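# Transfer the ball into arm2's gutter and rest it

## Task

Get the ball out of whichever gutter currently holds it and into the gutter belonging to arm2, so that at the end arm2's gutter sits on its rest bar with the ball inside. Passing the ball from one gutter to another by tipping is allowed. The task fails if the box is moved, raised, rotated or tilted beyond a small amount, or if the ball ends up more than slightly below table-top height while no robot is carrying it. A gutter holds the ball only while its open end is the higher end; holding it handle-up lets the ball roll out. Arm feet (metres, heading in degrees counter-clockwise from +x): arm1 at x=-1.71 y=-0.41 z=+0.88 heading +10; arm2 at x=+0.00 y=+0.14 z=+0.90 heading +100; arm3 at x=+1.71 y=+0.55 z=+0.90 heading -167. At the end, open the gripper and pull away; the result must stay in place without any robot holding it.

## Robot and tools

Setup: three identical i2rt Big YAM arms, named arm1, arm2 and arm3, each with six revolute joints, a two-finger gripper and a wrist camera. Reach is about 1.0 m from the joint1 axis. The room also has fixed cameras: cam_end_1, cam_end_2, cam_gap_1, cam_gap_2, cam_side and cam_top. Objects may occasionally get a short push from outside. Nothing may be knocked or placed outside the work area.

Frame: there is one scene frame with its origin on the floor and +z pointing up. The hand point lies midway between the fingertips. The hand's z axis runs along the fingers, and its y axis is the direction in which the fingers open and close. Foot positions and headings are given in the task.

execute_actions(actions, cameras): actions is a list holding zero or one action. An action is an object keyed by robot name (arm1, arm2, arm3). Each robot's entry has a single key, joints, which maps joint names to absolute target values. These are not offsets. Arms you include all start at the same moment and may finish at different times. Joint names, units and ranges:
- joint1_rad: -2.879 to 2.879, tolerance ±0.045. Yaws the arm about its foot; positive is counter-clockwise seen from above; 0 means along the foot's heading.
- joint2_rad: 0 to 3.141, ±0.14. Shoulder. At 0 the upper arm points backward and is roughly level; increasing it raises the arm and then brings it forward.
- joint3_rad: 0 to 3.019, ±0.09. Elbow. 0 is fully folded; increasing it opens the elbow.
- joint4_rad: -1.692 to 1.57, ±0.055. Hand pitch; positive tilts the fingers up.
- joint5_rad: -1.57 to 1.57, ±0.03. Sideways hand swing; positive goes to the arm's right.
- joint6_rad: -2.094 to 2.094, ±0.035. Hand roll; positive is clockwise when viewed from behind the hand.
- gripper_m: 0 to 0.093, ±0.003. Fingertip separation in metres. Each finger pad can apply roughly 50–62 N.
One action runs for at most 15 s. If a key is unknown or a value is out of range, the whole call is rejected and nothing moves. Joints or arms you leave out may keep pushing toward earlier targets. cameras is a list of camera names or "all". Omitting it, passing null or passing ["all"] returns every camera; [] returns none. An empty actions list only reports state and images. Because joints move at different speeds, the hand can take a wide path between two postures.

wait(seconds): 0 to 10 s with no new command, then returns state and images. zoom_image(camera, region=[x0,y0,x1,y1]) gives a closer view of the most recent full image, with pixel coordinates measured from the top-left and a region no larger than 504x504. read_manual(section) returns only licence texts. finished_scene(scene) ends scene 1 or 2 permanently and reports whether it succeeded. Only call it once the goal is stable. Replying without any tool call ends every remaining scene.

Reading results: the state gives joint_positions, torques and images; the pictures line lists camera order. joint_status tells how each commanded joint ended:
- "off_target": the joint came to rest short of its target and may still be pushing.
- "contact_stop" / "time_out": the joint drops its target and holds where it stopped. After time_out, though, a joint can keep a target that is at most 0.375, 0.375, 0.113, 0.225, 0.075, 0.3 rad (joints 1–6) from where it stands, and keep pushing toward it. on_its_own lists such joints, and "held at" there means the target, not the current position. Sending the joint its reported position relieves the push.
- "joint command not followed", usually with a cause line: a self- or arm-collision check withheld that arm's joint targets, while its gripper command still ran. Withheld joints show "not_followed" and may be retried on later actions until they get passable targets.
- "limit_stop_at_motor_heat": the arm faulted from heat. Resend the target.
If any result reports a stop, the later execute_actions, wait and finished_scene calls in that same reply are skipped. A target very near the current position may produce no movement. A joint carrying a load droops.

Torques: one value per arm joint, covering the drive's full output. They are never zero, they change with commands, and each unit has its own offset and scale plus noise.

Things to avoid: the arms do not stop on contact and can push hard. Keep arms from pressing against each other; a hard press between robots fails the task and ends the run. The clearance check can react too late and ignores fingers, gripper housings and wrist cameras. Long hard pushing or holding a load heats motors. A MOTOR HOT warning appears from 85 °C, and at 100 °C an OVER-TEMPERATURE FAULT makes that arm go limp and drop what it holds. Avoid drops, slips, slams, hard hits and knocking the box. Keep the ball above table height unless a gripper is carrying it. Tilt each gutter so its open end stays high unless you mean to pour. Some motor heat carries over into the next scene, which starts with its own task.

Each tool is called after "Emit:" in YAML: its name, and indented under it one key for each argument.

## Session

Emit:
execute_actions:
  actions: []

Scene clock: 0.00 s.
Joint torques (N m, as the arm reports them, + toward a larger angle): no reading
arm1.joint_positions: joint1_rad=-0.019 joint2_rad=+0.339 joint3_rad=+1.325 joint4_rad=-1.388 joint5_rad=+0.068 joint6_rad=-0.065 gripper_m=+0.095
arm1.joint_status: not commanded
arm1.hand: x=-1.5927 y=-0.4079 z=+1.4225 quat_wxyz=(-0.554, +0.073, -0.829, -0.001) (m; scene frame)
arm2.joint_positions: joint1_rad=+0.425 joint2_rad=+0.377 joint3_rad=+1.539 joint4_rad=-1.254 joint5_rad=+0.206 joint6_rad=+0.079 gripper_m=+0.095
arm2.joint_status: not commanded
arm2.hand: x=-0.0251 y=+0.2417 z=+1.5612 quat_wxyz=(-0.353, +0.607, -0.430, -0.568) (m; scene frame)
arm3.joint_positions: joint1_rad=+0.666 joint2_rad=+0.610 joint3_rad=+1.508 joint4_rad=-1.336 joint5_rad=+0.253 joint6_rad=+0.707 gripper_m=+0.094
arm3.joint_status: not commanded
arm3.hand: x=+1.5525 y=+0.4127 z=+1.4977 quat_wxyz=(-0.309, -0.839, -0.012, +0.447) (m; scene frame)
pictures: arm1_cam_wrist, arm2_cam_wrist, arm3_cam_wrist, cam_end_1, cam_end_2, cam_gap_1, cam_gap_2, cam_side, cam_top
Images, in order (width x height): arm1_cam_wrist 504x504, arm2_cam_wrist 504x504, arm3_cam_wrist 504x504, cam_end_1 896x504, cam_end_2 896x504, cam_gap_1 896x504, cam_gap_2 896x504, cam_side 896x504, cam_top 896x504.

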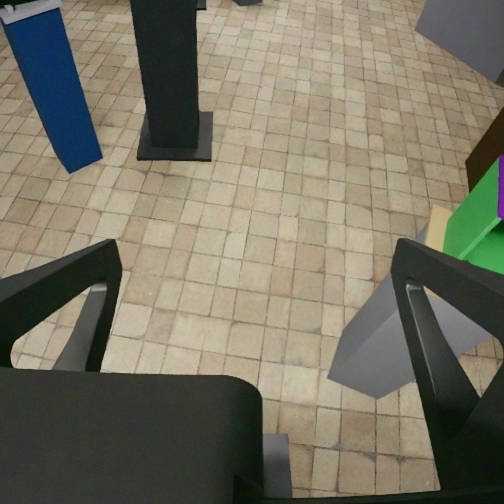

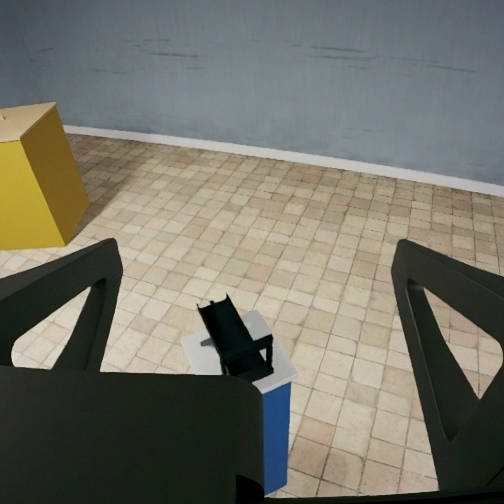

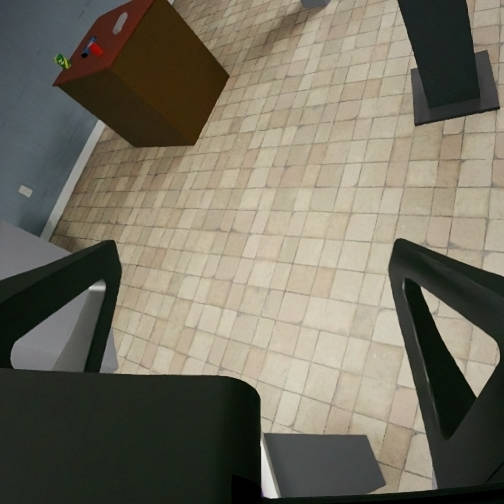

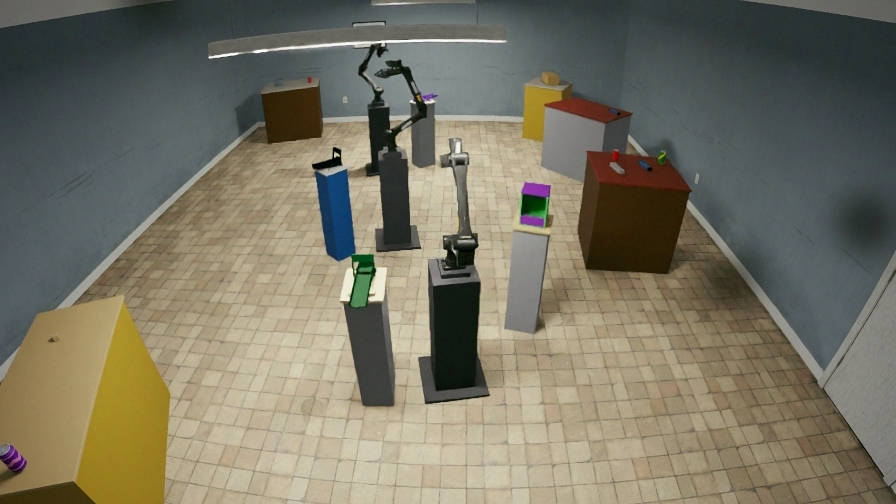

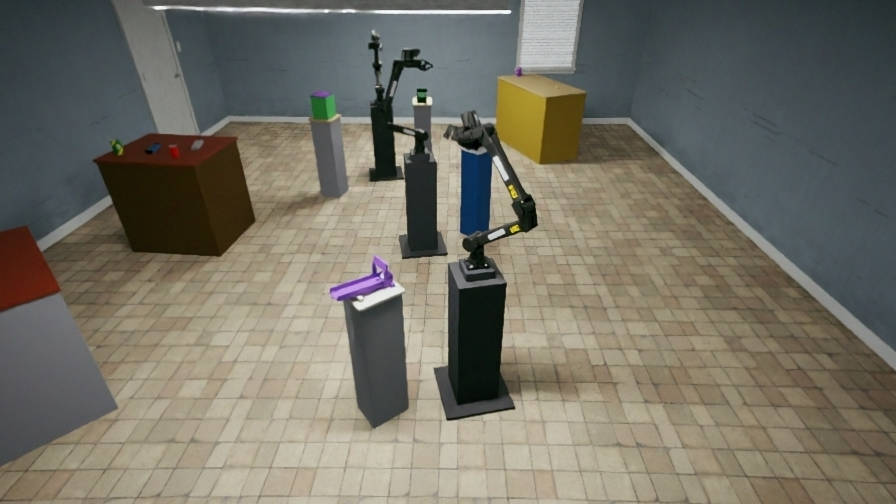

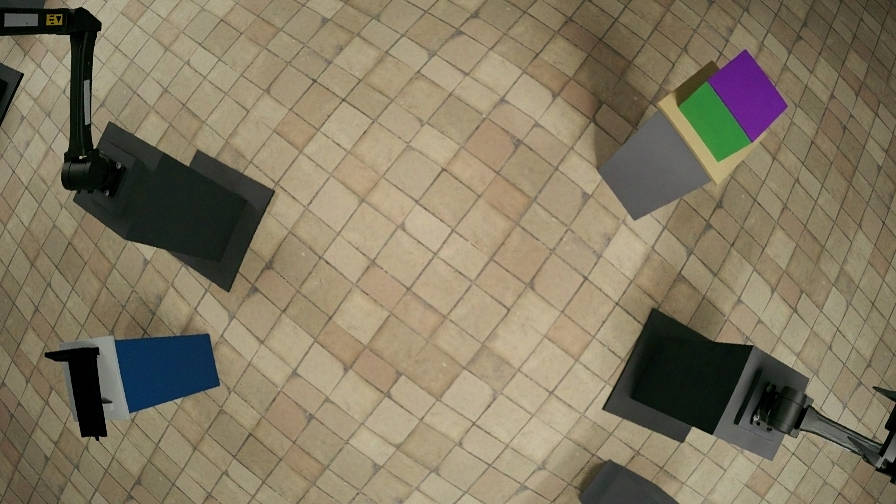

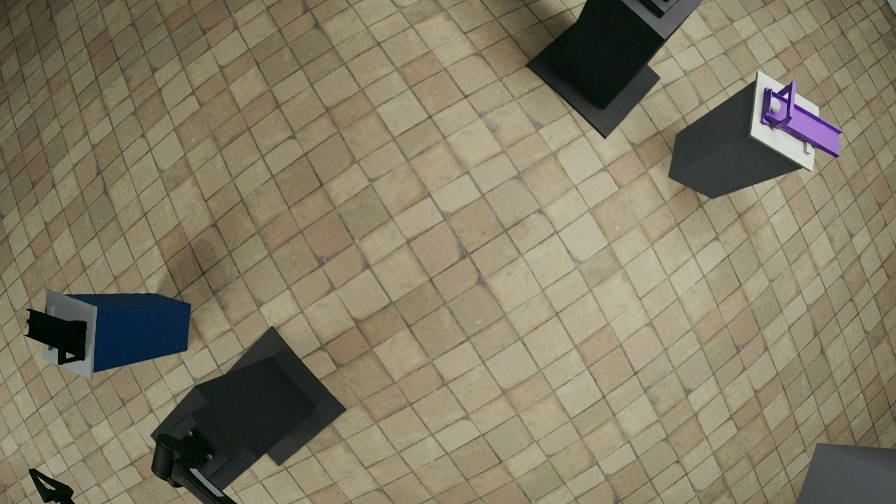

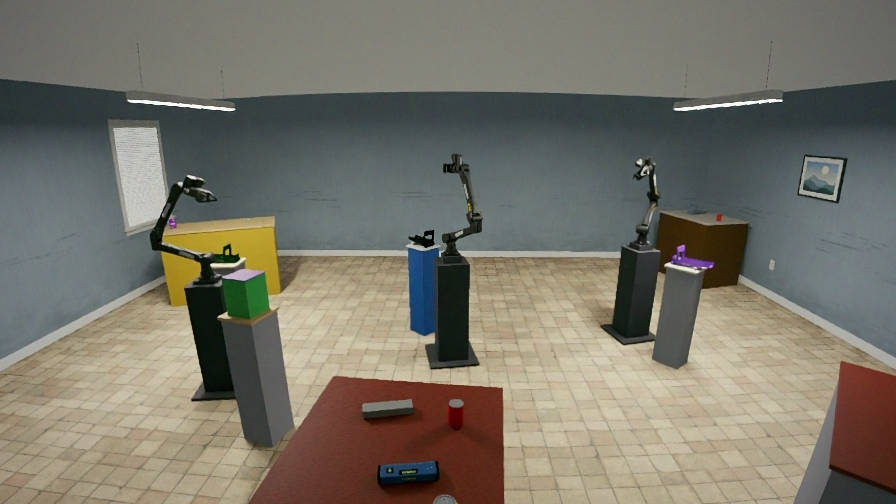

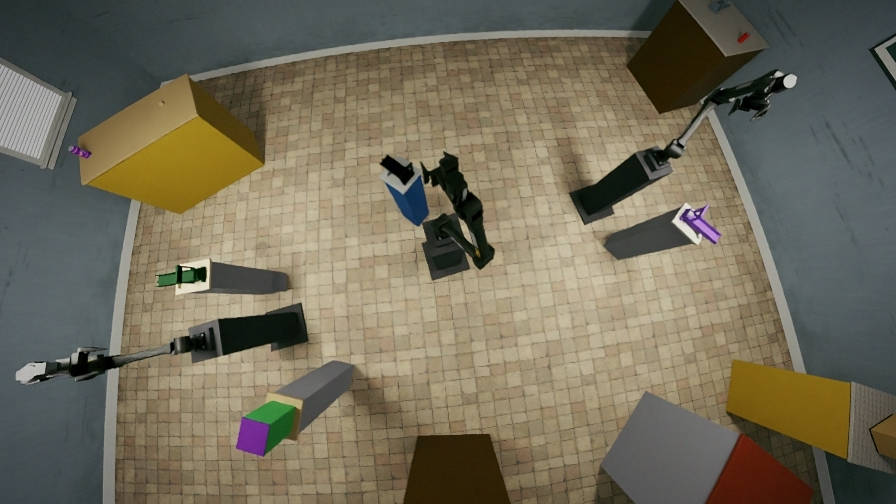

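Emit:
execute_actions:
  actions:
    - {"arm3":{"joints":{"joint1_rad":1.95,"joint2_rad":1.447,"joint3_rad":1.92,"joint4_rad":-1.65,"joint5_rad":0,"joint6_rad":0}},"arm2":{"joints":{"joint1_rad":0.3,"joint2_rad":1.447,"joint3_rad":1.92,"joint4_rad":-1.65,"joint5_rad":0,"joint6_rad":0}}}
  cameras: ["arm2_cam_wrist","arm3_cam_wrist","cam_top"]

Emit:
zoom_image:
  camera: "cam_top"
  region: [140, 240, 260, 320]

Scene clock: 7.23 s.
Joint torques (N m, as the arm reports them, + toward a larger angle): arm1=[0.42 6.14 8.58 2.44 0.06 0.07] | arm2=[  0.49 -14.97  10.44   0.44  -0.29  -0.15] | arm3=[-1.41 -9.08 13.91  0.59 -0.13 -0.13]
arm1.joint_positions: joint1_rad=-0.019 joint2_rad=+0.339 joint3_rad=+1.325 joint4_rad=-1.388 joint5_rad=+0.068 joint6_rad=-0.065 gripper_m=+0.095
arm1.joint_status: not commanded
arm1.hand: x=-1.5927 y=-0.4079 z=+1.4225 quat_wxyz=(-0.554, +0.073, -0.829, -0.001) (m; scene frame)
arm2.joint_positions: joint1_rad=+0.305 joint2_rad=+1.468 joint3_rad=+1.901 joint4_rad=-1.642 joint5_rad=+0.003 joint6_rad=+0.008 gripper_m=+0.095
arm2.joint_status: all done
arm2.hand: x=-0.2283 y=+0.5747 z=+1.3380 quat_wxyz=(-0.089, +0.841, -0.512, -0.147) (m; scene frame)
arm3.joint_positions: joint1_rad=+1.959 joint2_rad=+1.449 joint3_rad=+1.888 joint4_rad=-1.641 joint5_rad=+0.002 joint6_rad=+0.009 gripper_m=+0.094
arm3.joint_status: all done
arm3.hand: x=+1.9919 y=+0.1576 z=+1.3454 quat_wxyz=(-0.163, -0.454, -0.872, +0.084) (m; scene frame)
pictures: arm2_cam_wrist, arm3_cam_wrist, cam_top
Images, in order (width x height): arm2_cam_wrist 504x504, arm3_cam_wrist 504x504, cam_top 896x504.

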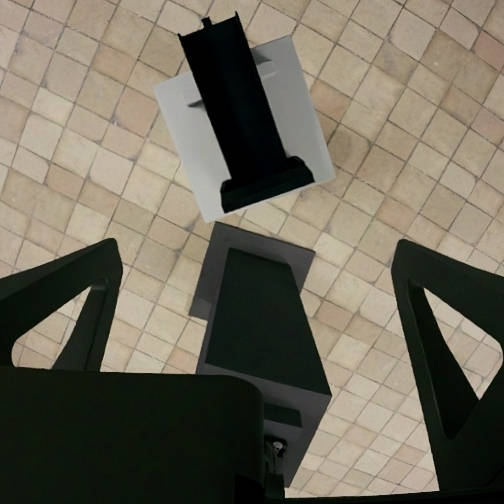

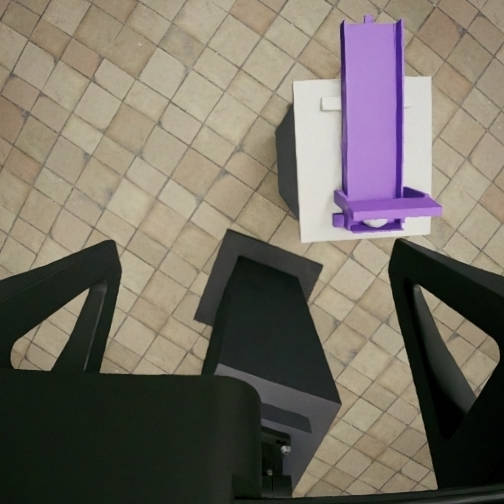

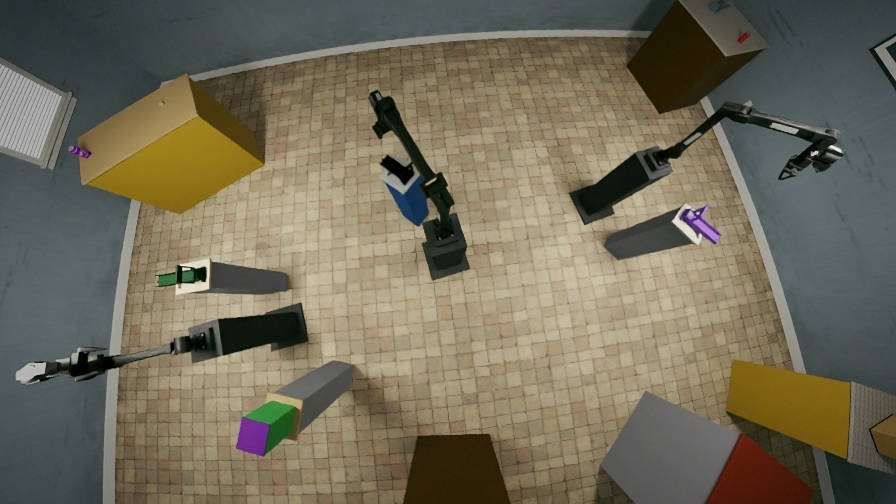

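Region (140, 240, 260, 320) of cam_top's 896x504 image, scaled by 4.200, with more detail than that image has.

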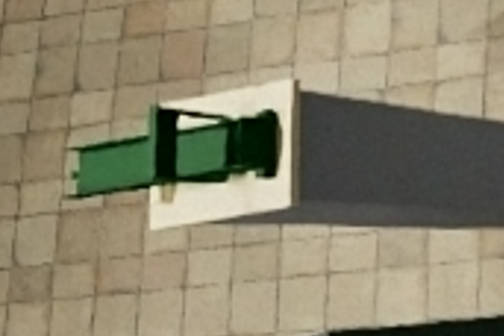

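Emit:
execute_actions:
  actions:
    - {"arm3":{"joints":{"joint1_rad":1.58,"joint2_rad":1.545,"joint3_rad":1.30,"joint4_rad":-1.15,"joint5_rad":-0.068,"joint6_rad":1.135}},"arm2":{"joints":{"joint1_rad":0.247,"joint2_rad":1.515,"joint3_rad":1.27,"joint4_rad":-1.14,"joint5_rad":-0.06,"joint6_rad":1.19}}}
  cameras: ["arm2_cam_wrist","arm3_cam_wrist","cam_side"]

Emit:
zoom_image:
  camera: "cam_side"
  region: [630, 180, 740, 280]

Emit:
zoom_image:
  camera: "cam_side"
  region: [390, 170, 490, 270]

Scene clock: 29.87 s.
Joint torques (N m, as the arm reports them, + toward a larger angle): arm1=[0.43 6.19 8.59 2.44 0.05 0.07] | arm2=[  0.44 -13.99   8.53   0.9   -0.21  -0.02] | arm3=[ -0.03 -12.56  11.4    0.98  -0.11   0.03]
arm1.joint_positions: joint1_rad=-0.019 joint2_rad=+0.339 joint3_rad=+1.325 joint4_rad=-1.388 joint5_rad=+0.068 joint6_rad=-0.065 gripper_m=+0.095
arm1.joint_status: not commanded
arm1.hand: x=-1.5927 y=-0.4079 z=+1.4225 quat_wxyz=(-0.554, +0.073, -0.829, -0.001) (m; scene frame)
arm2.joint_positions: joint1_rad=+0.249 joint2_rad=+1.519 joint3_rad=+1.273 joint4_rad=-1.154 joint5_rad=-0.057 joint6_rad=+1.182 gripper_m=+0.095
arm2.joint_status: all done
arm2.hand: x=-0.2105 y=+0.5765 z=+1.0706 quat_wxyz=(+0.030, +0.399, -0.913, -0.076) (m; scene frame)
arm3.joint_positions: joint1_rad=+1.574 joint2_rad=+1.570 joint3_rad=+1.293 joint4_rad=-1.164 joint5_rad=-0.067 joint6_rad=+1.126 gripper_m=+0.094
arm3.joint_status: all done
arm3.hand: x=+1.8394 y=+0.0738 z=+1.0589 quat_wxyz=(-0.068, -0.940, -0.335, -0.026) (m; scene frame)
pictures: arm2_cam_wrist, arm3_cam_wrist, cam_side
Images, in order (width x height): arm2_cam_wrist 504x504, arm3_cam_wrist 504x504, cam_side 896x504.

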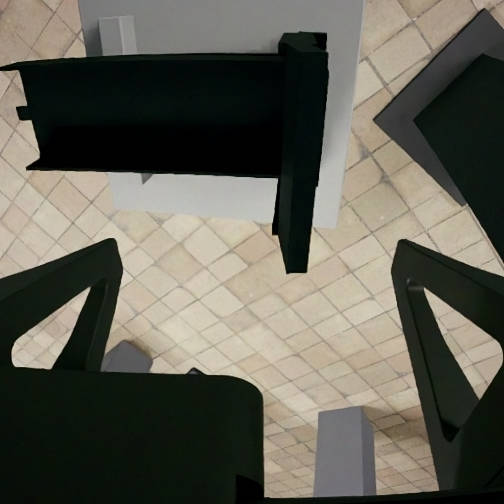

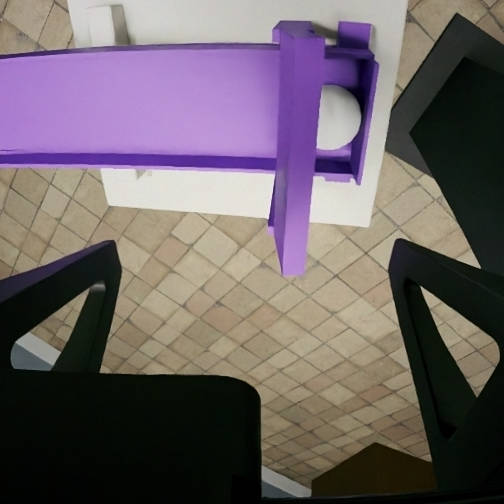

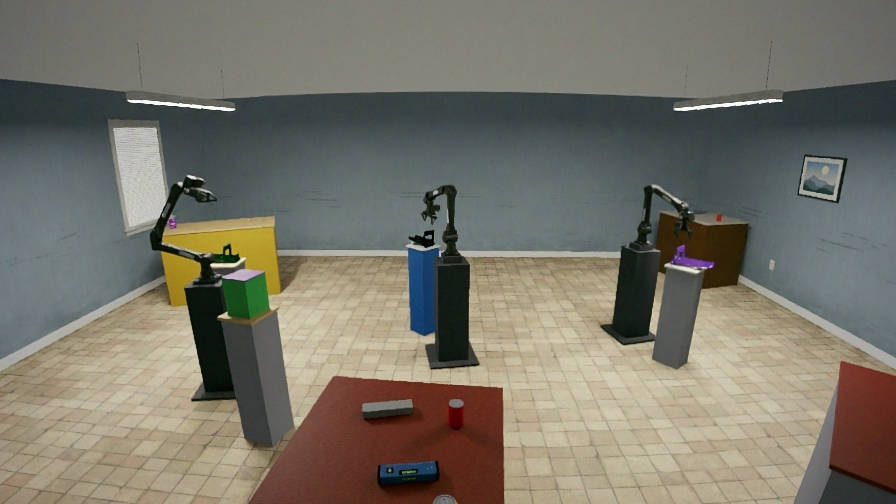

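Region (630, 180, 740, 280) of cam_side's 896x504 image, scaled by 4.582, with more detail than that image has; it fills the top 458 rows of this view, and the rest is white.

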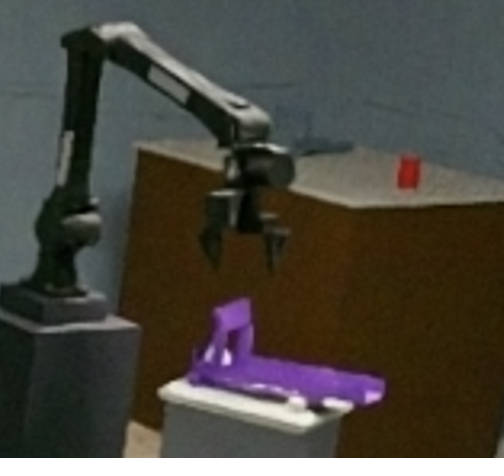

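Region (390, 170, 490, 270) of cam_side's 896x504 image, scaled by 5.040, with more detail than that image has.

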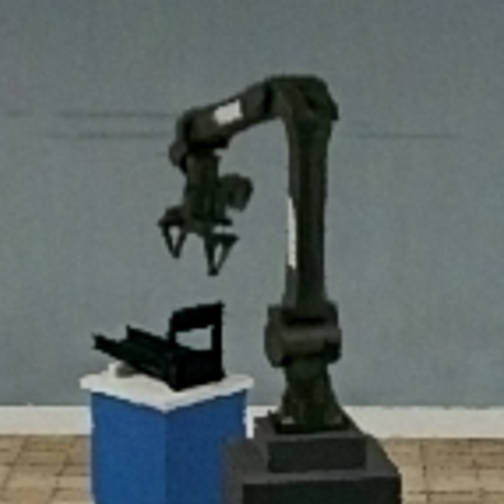

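Emit:
execute_actions:
  actions:
    - {"arm3":{"joints":{"joint1_rad":1.535,"joint2_rad":1.62,"joint3_rad":1.11,"joint4_rad":-0.865,"joint6_rad":1.095}},"arm2":{"joints":{"joint1_rad":0.208,"joint2_rad":1.6,"joint3_rad":1.085,"joint4_rad":-0.86,"joint6_rad":1.15}}}
  cameras: ["arm2_cam_wrist","arm3_cam_wrist"]

Scene clock: 40.57 s.
Joint torques (N m, as the arm reports them, + toward a larger angle): arm1=[0.42 6.16 8.59 2.44 0.06 0.08] | arm2=[  0.14 -14.47   8.55   0.81  -0.2   -0.16] | arm3=[ -0.85 -10.91  11.12   0.99  -0.11  -0.16]
arm1.joint_positions: joint1_rad=-0.019 joint2_rad=+0.339 joint3_rad=+1.325 joint4_rad=-1.388 joint5_rad=+0.068 joint6_rad=-0.065 gripper_m=+0.095
arm1.joint_status: not commanded
arm1.hand: x=-1.5927 y=-0.4079 z=+1.4225 quat_wxyz=(-0.554, +0.073, -0.829, -0.001) (m; scene frame)
arm2.joint_positions: joint1_rad=+0.212 joint2_rad=+1.607 joint3_rad=+1.078 joint4_rad=-0.872 joint5_rad=-0.058 joint6_rad=+1.158 gripper_m=+0.095
arm2.joint_status: all done
arm2.hand: x=-0.1910 y=+0.5752 z=+0.9655 quat_wxyz=(+0.028, +0.393, -0.916, -0.077) (m; scene frame)
arm3.joint_positions: joint1_rad=+1.537 joint2_rad=+1.626 joint3_rad=+1.097 joint4_rad=-0.878 joint5_rad=-0.067 joint6_rad=+1.104 gripper_m=+0.094
arm3.joint_status: all done
arm3.hand: x=+1.8203 y=+0.0781 z=+0.9673 quat_wxyz=(-0.085, -0.941, -0.328, -0.022) (m; scene frame)
pictures: arm2_cam_wrist, arm3_cam_wrist
Images, in order (width x height): arm2_cam_wrist 504x504, arm3_cam_wrist 504x504.

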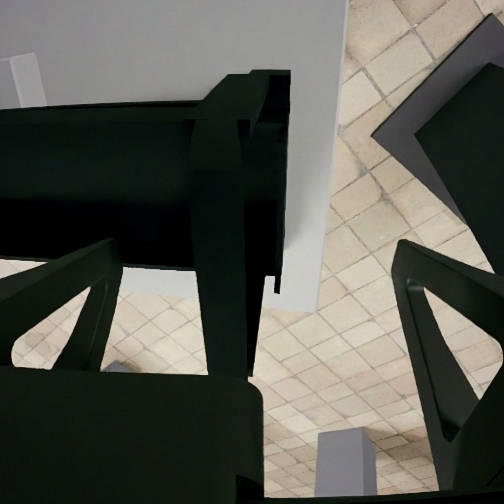

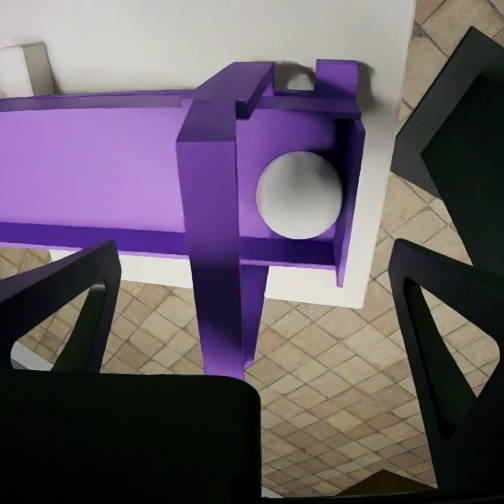

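Emit:
execute_actions:
  actions:
    - {"arm3":{"joints":{"joint2_rad":1.645,"joint3_rad":1.15,"joint4_rad":-0.885}},"arm2":{"joints":{"joint2_rad":1.628,"joint3_rad":1.13,"joint4_rad":-0.88}}}
  cameras: ["arm2_cam_wrist","arm3_cam_wrist"]

Scene clock: 45.73 s.
Joint torques (N m, as the arm reports them, + toward a larger angle): arm1=[0.41 6.19 8.6  2.44 0.06 0.07] | arm2=[  0.38 -11.92  12.41  -0.02  -0.21  -0.15] | arm3=[-0.83 -9.68 14.59  0.32 -0.11 -0.15]
arm1.joint_positions: joint1_rad=-0.019 joint2_rad=+0.339 joint3_rad=+1.325 joint4_rad=-1.388 joint5_rad=+0.068 joint6_rad=-0.065 gripper_m=+0.095
arm1.joint_status: not commanded
arm1.hand: x=-1.5927 y=-0.4079 z=+1.4225 quat_wxyz=(-0.554, +0.073, -0.829, -0.001) (m; scene frame)
arm2.joint_positions: joint1_rad=+0.212 joint2_rad=+1.607 joint3_rad=+1.078 joint4_rad=-0.872 joint5_rad=-0.058 joint6_rad=+1.158 gripper_m=+0.095
arm2.joint_status: all done
arm2.hand: x=-0.1910 y=+0.5751 z=+0.9654 quat_wxyz=(+0.028, +0.393, -0.916, -0.077) (m; scene frame)
arm3.joint_positions: joint1_rad=+1.537 joint2_rad=+1.627 joint3_rad=+1.103 joint4_rad=-0.878 joint5_rad=-0.067 joint6_rad=+1.104 gripper_m=+0.094
arm3.joint_status: all done
arm3.hand: x=+1.8208 y=+0.0752 z=+0.9694 quat_wxyz=(-0.088, -0.940, -0.328, -0.022) (m; scene frame)
pictures: arm2_cam_wrist, arm3_cam_wrist
Images, in order (width x height): arm2_cam_wrist 504x504, arm3_cam_wrist 504x504.

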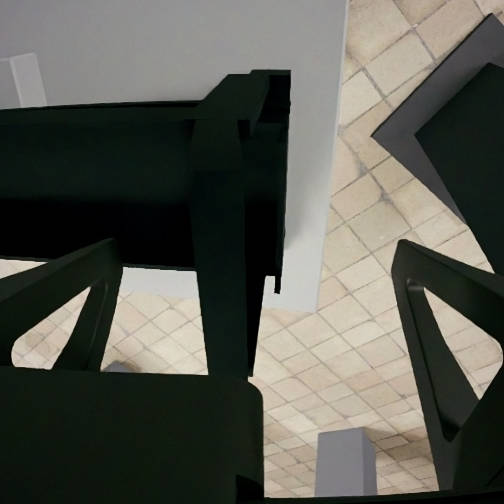

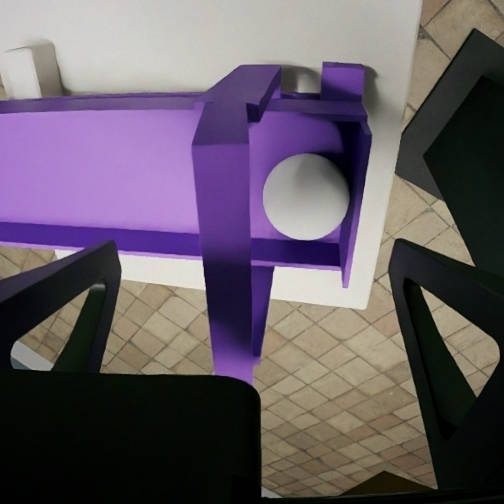

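Emit:
execute_actions:
  actions:
    - {"arm3":{"joints":{"joint2_rad":1.63,"joint3_rad":1.13,"gripper_m":0}},"arm2":{"joints":{"joint2_rad":1.61,"joint3_rad":1.11,"gripper_m":0}}}
  cameras: ["arm2_cam_wrist","arm3_cam_wrist","cam_side"]

Scene clock: 51.80 s.
Joint torques (N m, as the arm reports them, + toward a larger angle): arm1=[0.45 6.15 8.58 2.44 0.06 0.07] | arm2=[  0.24 -13.89  10.34  -0.1    0.15  -0.15] | arm3=[ -1.05 -10.69  12.45   0.31   0.    -0.15]
arm1.joint_positions: joint1_rad=-0.019 joint2_rad=+0.339 joint3_rad=+1.325 joint4_rad=-1.388 joint5_rad=+0.068 joint6_rad=-0.065 gripper_m=+0.095
arm1.joint_status: not commanded
arm1.hand: x=-1.5927 y=-0.4079 z=+1.4225 quat_wxyz=(-0.554, +0.073, -0.829, -0.001) (m; scene frame)
arm2.joint_positions: joint1_rad=+0.211 joint2_rad=+1.605 joint3_rad=+1.082 joint4_rad=-0.870 joint5_rad=-0.065 joint6_rad=+1.158 gripper_m=+0.012
arm2.joint_status: gripper_m off_target (ended at +0.012, target +0.000); the others done
arm2.hand: x=-0.1927 y=+0.5773 z=+0.9681 quat_wxyz=(+0.031, +0.393, -0.916, -0.081) (m; scene frame)
arm3.joint_positions: joint1_rad=+1.537 joint2_rad=+1.627 joint3_rad=+1.104 joint4_rad=-0.878 joint5_rad=-0.070 joint6_rad=+1.103 gripper_m=+0.011
arm3.joint_status: gripper_m off_target (ended at +0.011, target +0.000); the others done
arm3.hand: x=+1.8212 y=+0.0750 z=+0.9698 quat_wxyz=(-0.089, -0.940, -0.328, -0.023) (m; scene frame)
pictures: arm2_cam_wrist, arm3_cam_wrist, cam_side
Images, in order (width x height): arm2_cam_wrist 504x504, arm3_cam_wrist 504x504, cam_side 896x504.

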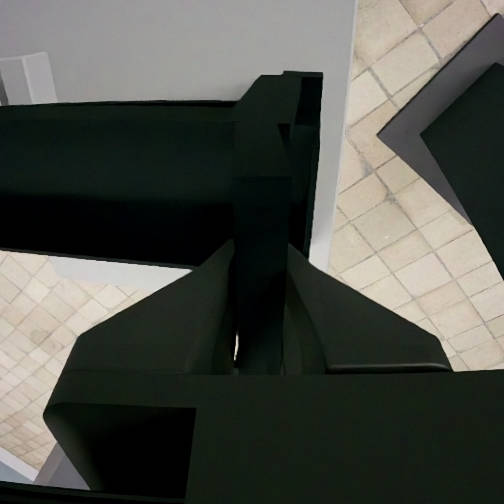

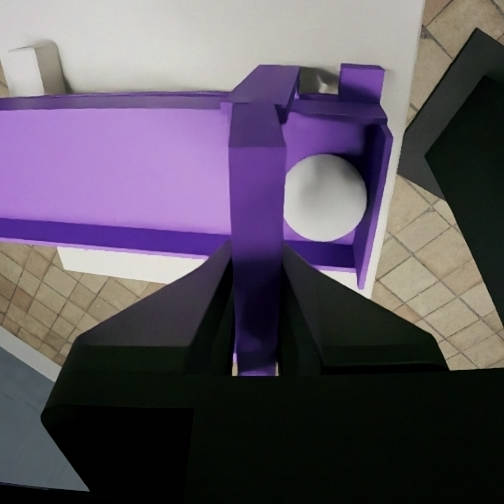

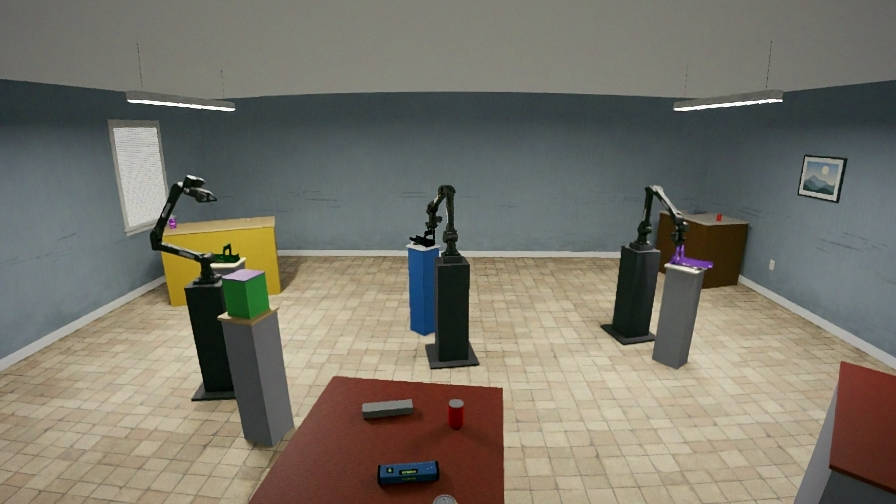

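Emit:
execute_actions:
  actions:
    - {"arm3":{"joints":{"joint2_rad":1.53,"joint3_rad":1.15}},"arm2":{"joints":{"joint2_rad":1.51,"joint3_rad":1.13}}}
  cameras: ["arm3_cam_wrist"]

Emit:
execute_actions:
  actions:
    - {"arm3":{"joints":{"joint3_rad":1.4,"joint4_rad":-0.93,"joint5_rad":0,"joint6_rad":1.57}},"arm2":{"joints":{"joint3_rad":1.4,"joint4_rad":-0.93,"joint5_rad":0,"joint6_rad":1.57}}}
  cameras: ["arm3_cam_wrist","cam_side"]

Scene clock: 60.00 s.
Joint torques (N m, as the arm reports them, + toward a larger angle): arm1=[0.46 6.18 8.59 2.43 0.06 0.07] | arm2=[  0.55 -15.43  12.28   0.3   -0.06  -0.17] | arm3=[ -0.69 -12.43  14.71   0.51  -0.04  -0.12]
arm1.joint_positions: joint1_rad=-0.019 joint2_rad=+0.339 joint3_rad=+1.325 joint4_rad=-1.388 joint5_rad=+0.068 joint6_rad=-0.065 gripper_m=+0.095
arm1.joint_status: not commanded
arm1.hand: x=-1.5927 y=-0.4079 z=+1.4225 quat_wxyz=(-0.554, +0.073, -0.829, -0.001) (m; scene frame)
arm2.joint_positions: joint1_rad=+0.211 joint2_rad=+1.536 joint3_rad=+1.082 joint4_rad=-0.876 joint5_rad=-0.060 joint6_rad=+1.157 gripper_m=+0.012
arm2.joint_status: all done
arm2.hand: x=-0.1927 y=+0.5792 z=+0.9992 quat_wxyz=(+0.028, +0.393, -0.912, -0.112) (m; scene frame)
arm3.joint_positions: joint1_rad=+1.537 joint2_rad=+1.560 joint3_rad=+1.106 joint4_rad=-0.881 joint5_rad=-0.069 joint6_rad=+1.102 gripper_m=+0.011
arm3.joint_status: all done
arm3.hand: x=+1.8218 y=+0.0721 z=+1.0013 quat_wxyz=(-0.121, -0.937, -0.328, -0.018) (m; scene frame)
pictures: arm3_cam_wrist
Images, in order (width x height): arm3_cam_wrist 504x504.

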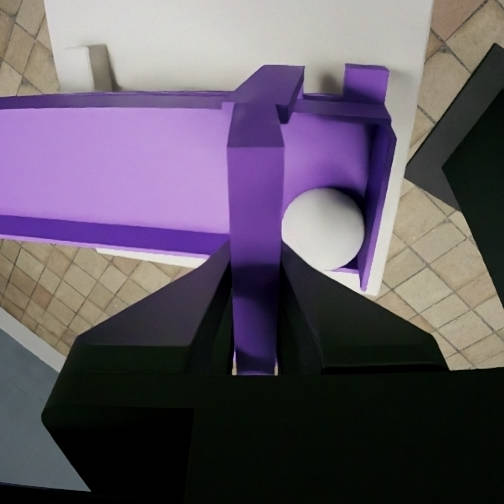

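Scene clock: 61.50 s.
Joint torques (N m, as the arm reports them, + toward a larger angle): arm1=[0.45 6.2  8.6  2.44 0.06 0.08] | arm2=[  0.35 -16.3   13.55   1.16   0.02  -0.04] | arm3=[ -0.81 -12.49  15.66   1.08   0.09   0.05]
arm1.joint_positions: joint1_rad=-0.019 joint2_rad=+0.339 joint3_rad=+1.325 joint4_rad=-1.388 joint5_rad=+0.068 joint6_rad=-0.065 gripper_m=+0.095
arm1.joint_status: not commanded
arm1.hand: x=-1.5927 y=-0.4079 z=+1.4225 quat_wxyz=(-0.554, +0.073, -0.829, -0.001) (m; scene frame)
arm2.joint_positions: joint1_rad=+0.211 joint2_rad=+1.530 joint3_rad=+1.352 joint4_rad=-0.936 joint5_rad=-0.002 joint6_rad=+1.561 gripper_m=+0.012
arm2.joint_status: all done
arm2.hand: x=-0.2147 y=+0.6588 z=+1.1158 quat_wxyz=(+0.042, +0.195, -0.956, -0.214) (m; scene frame)
arm3.joint_positions: joint1_rad=+1.537 joint2_rad=+1.552 joint3_rad=+1.359 joint4_rad=-0.935 joint5_rad=-0.003 joint6_rad=+1.560 gripper_m=+0.011
arm3.joint_status: all done
arm3.hand: x=+1.8257 y=-0.0052 z=+1.1123 quat_wxyz=(-0.218, -0.970, -0.102, -0.022) (m; scene frame)
pictures: arm3_cam_wrist, cam_side
Images, in order (width x height): arm3_cam_wrist 504x504, cam_side 896x504.

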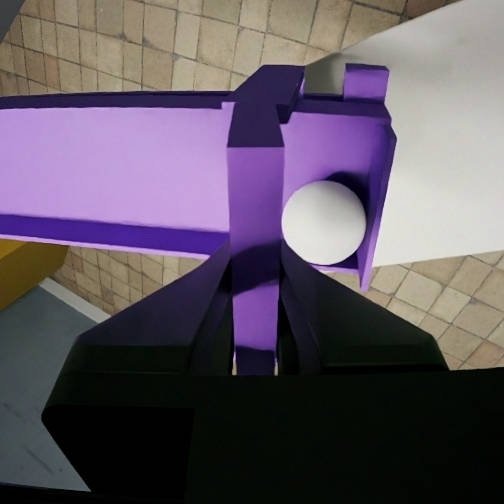

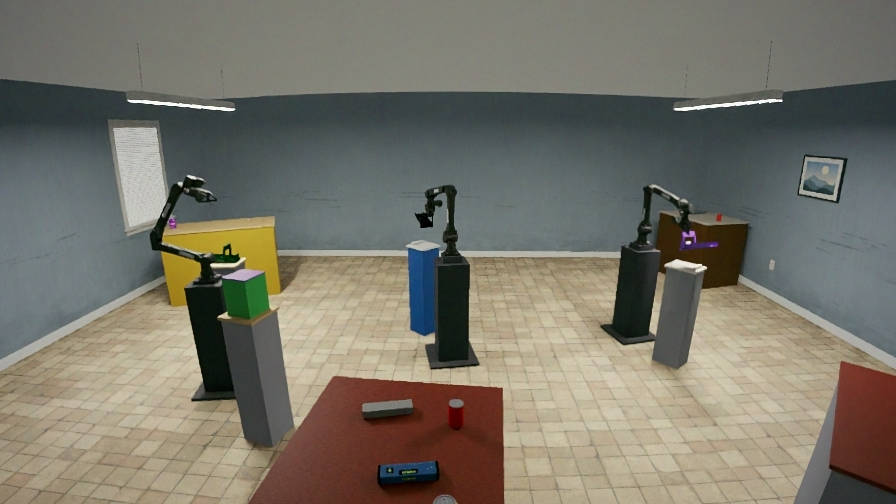

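Emit:
execute_actions:
  actions:
    - {"arm3":{"joints":{"joint1_rad":0.9,"joint4_rad":-0.88}},"arm2":{"joints":{"joint1_rad":-0.8,"joint3_rad":1.6}}}
  cameras: ["arm3_cam_wrist"]

Emit:
execute_actions:
  actions:
    - {"arm3":{"joints":{"joint1_rad":0.3,"joint2_rad":1.65,"joint3_rad":1.6,"joint4_rad":-0.98}},"arm2":{"joints":{"joint1_rad":-1.51,"joint2_rad":2.02,"joint3_rad":1.72,"joint4_rad":-0.94}}}
  cameras: ["arm3_cam_wrist"]

Emit:
execute_actions:
  actions:
    - {"arm3":{"joints":{"joint1_rad":0.0,"joint2_rad":1.8,"joint3_rad":1.8,"joint4_rad":-1.12}}}
  cameras: ["arm3_cam_wrist","cam_side","cam_gap_2"]

Emit:
zoom_image:
  camera: "cam_side"
  region: [490, 170, 660, 280]

Scene clock: 72.07 s.
Joint torques (N m, as the arm reports them, + toward a larger angle): arm1=[0.46 6.17 8.59 2.44 0.05 0.07] | arm2=[  1.19 -16.61  14.03   1.46  -0.2   -0.06] | arm3=[ -0.46 -12.69  15.67   1.7   -0.14  -0.01]
arm1.joint_positions: joint1_rad=-0.019 joint2_rad=+0.339 joint3_rad=+1.325 joint4_rad=-1.388 joint5_rad=+0.068 joint6_rad=-0.065 gripper_m=+0.095
arm1.joint_status: not commanded
arm1.hand: x=-1.5927 y=-0.4079 z=+1.4225 quat_wxyz=(-0.554, +0.073, -0.829, -0.001) (m; scene frame)
arm2.joint_positions: joint1_rad=-0.810 joint2_rad=+1.531 joint3_rad=+1.550 joint4_rad=-0.937 joint5_rad=+0.003 joint6_rad=+1.563 gripper_m=+0.012
arm2.joint_status: all done
arm2.hand: x=+0.3550 y=+0.6335 z=+1.2201 quat_wxyz=(-0.107, -0.288, -0.904, -0.298) (m; scene frame)
arm3.joint_positions: joint1_rad=+0.895 joint2_rad=+1.552 joint3_rad=+1.359 joint4_rad=-0.901 joint5_rad=+0.004 joint6_rad=+1.564 gripper_m=+0.011
arm3.joint_status: all done
arm3.hand: x=+1.4691 y=+0.0320 z=+1.1160 quat_wxyz=(-0.230, -0.949, +0.211, +0.055) (m; scene frame)
pictures: arm3_cam_wrist
Images, in order (width x height): arm3_cam_wrist 504x504.

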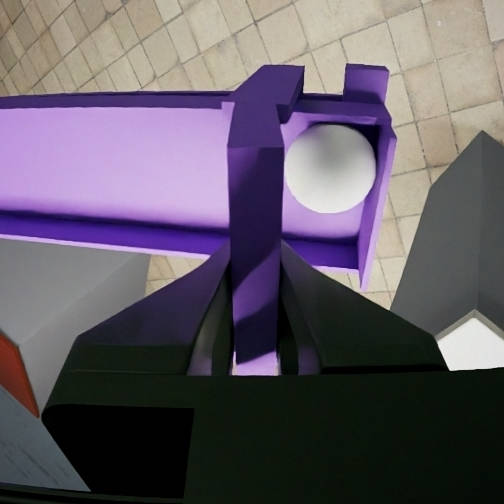

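Scene clock: 73.93 s.
Joint torques (N m, as the arm reports them, + toward a larger angle): arm1=[0.41 6.19 8.59 2.43 0.06 0.08] | arm2=[ -1.   -26.04  11.14   0.59  -0.02  -0.05] | arm3=[ -0.44 -14.82  17.92   0.93  -0.1   -0.03]
arm1.joint_positions: joint1_rad=-0.019 joint2_rad=+0.339 joint3_rad=+1.325 joint4_rad=-1.388 joint5_rad=+0.068 joint6_rad=-0.065 gripper_m=+0.095
arm1.joint_status: not commanded
arm1.hand: x=-1.5927 y=-0.4079 z=+1.4225 quat_wxyz=(-0.554, +0.073, -0.829, -0.001) (m; scene frame)
arm2.joint_positions: joint1_rad=-1.500 joint2_rad=+2.066 joint3_rad=+1.692 joint4_rad=-0.944 joint5_rad=+0.000 joint6_rad=+1.564 gripper_m=+0.012
arm2.joint_status: all done
arm2.hand: x=+0.6572 y=+0.3090 z=+0.9577 quat_wxyz=(-0.085, -0.604, -0.786, -0.096) (m; scene frame)
arm3.joint_positions: joint1_rad=+0.303 joint2_rad=+1.677 joint3_rad=+1.536 joint4_rad=-0.979 joint5_rad=+0.002 joint6_rad=+1.565 gripper_m=+0.011
arm3.joint_status: all done
arm3.hand: x=+1.1854 y=+0.2339 z=+1.1227 quat_wxyz=(-0.194, -0.848, +0.481, +0.112) (m; scene frame)
pictures: arm3_cam_wrist
Images, in order (width x height): arm3_cam_wrist 504x504.

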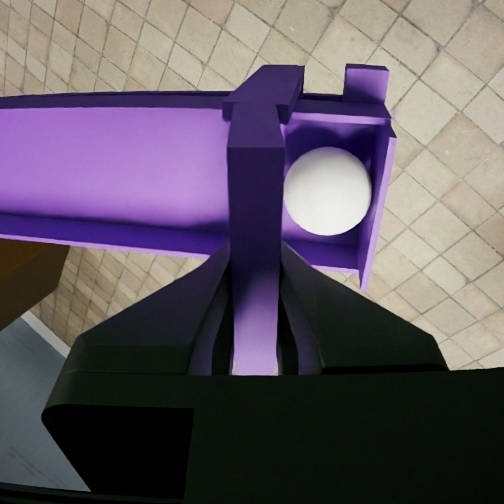

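Scene clock: 75.40 s.
Joint torques (N m, as the arm reports them, + toward a larger angle): arm1=[0.45 6.17 8.6  2.44 0.06 0.07] | arm2=[ -0.34 -25.88  11.09   0.69  -0.03  -0.06] | arm3=[ -1.26 -16.17  18.47   0.77  -0.08  -0.03]
arm1.joint_positions: joint1_rad=-0.019 joint2_rad=+0.339 joint3_rad=+1.325 joint4_rad=-1.388 joint5_rad=+0.068 joint6_rad=-0.065 gripper_m=+0.095
arm1.joint_status: not commanded
arm1.hand: x=-1.5927 y=-0.4079 z=+1.4225 quat_wxyz=(-0.554, +0.073, -0.829, -0.001) (m; scene frame)
arm2.joint_positions: joint1_rad=-1.500 joint2_rad=+2.066 joint3_rad=+1.692 joint4_rad=-0.944 joint5_rad=+0.000 joint6_rad=+1.564 gripper_m=+0.012
arm2.joint_status: not commanded
arm2.hand: x=+0.6572 y=+0.3090 z=+0.9577 quat_wxyz=(-0.085, -0.604, -0.786, -0.096) (m; scene frame)
arm3.joint_positions: joint1_rad=+0.007 joint2_rad=+1.820 joint3_rad=+1.732 joint4_rad=-1.118 joint5_rad=+0.002 joint6_rad=+1.566 gripper_m=+0.011
arm3.joint_status: all done
arm3.hand: x=+1.0839 y=+0.3938 z=+1.1147 quat_wxyz=(-0.142, -0.775, +0.606, +0.113) (m; scene frame)
pictures: arm3_cam_wrist, cam_gap_2, cam_side
Images, in order (width x height): arm3_cam_wrist 504x504, cam_gap_2 896x504, cam_side 896x504.

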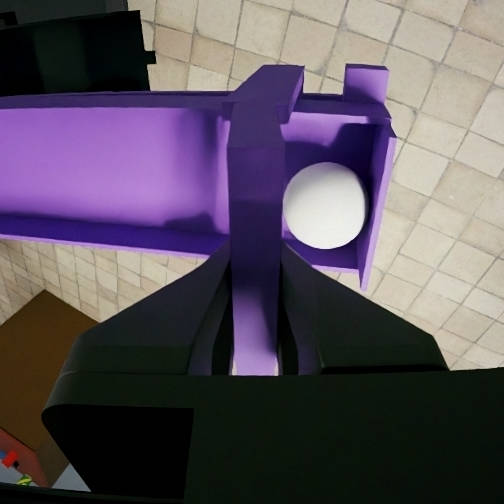

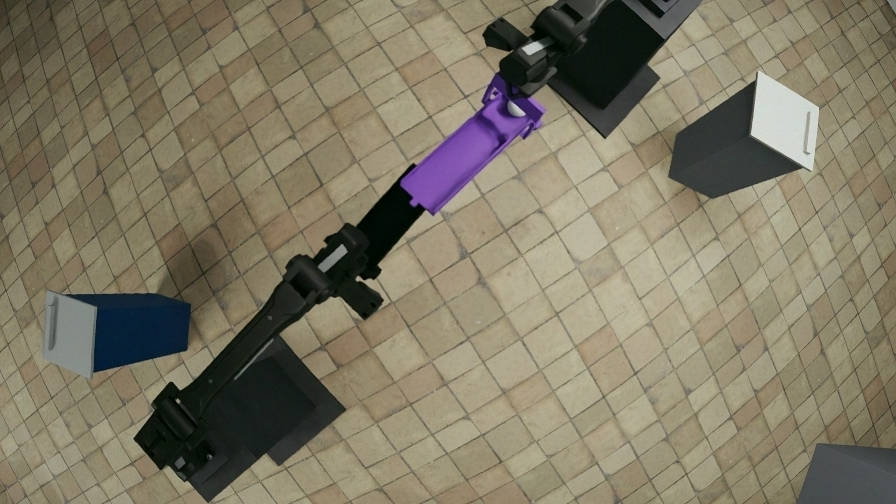

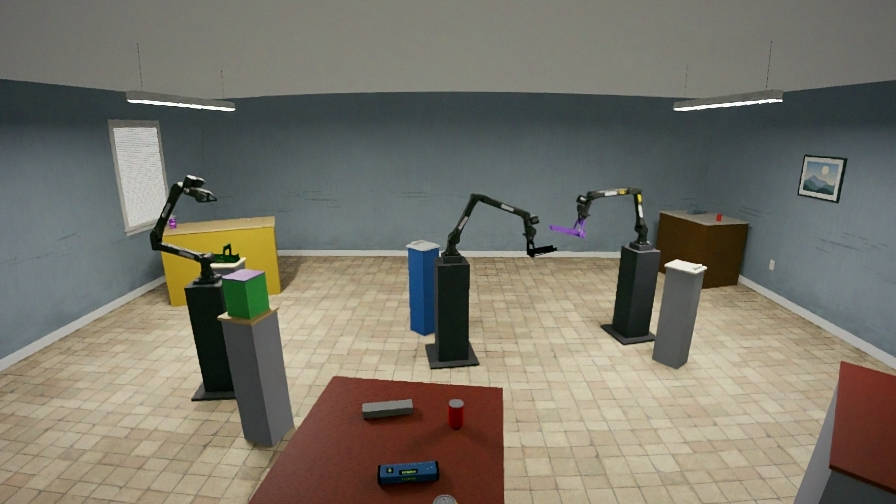

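Region (490, 170, 660, 280) of cam_side's 896x504 image, scaled by 2.965, with more detail than that image has; it fills the top 326 rows of this view, and the rest is white.

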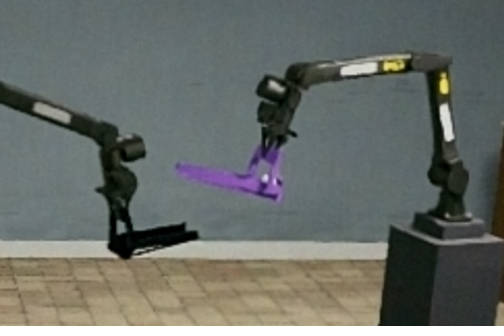

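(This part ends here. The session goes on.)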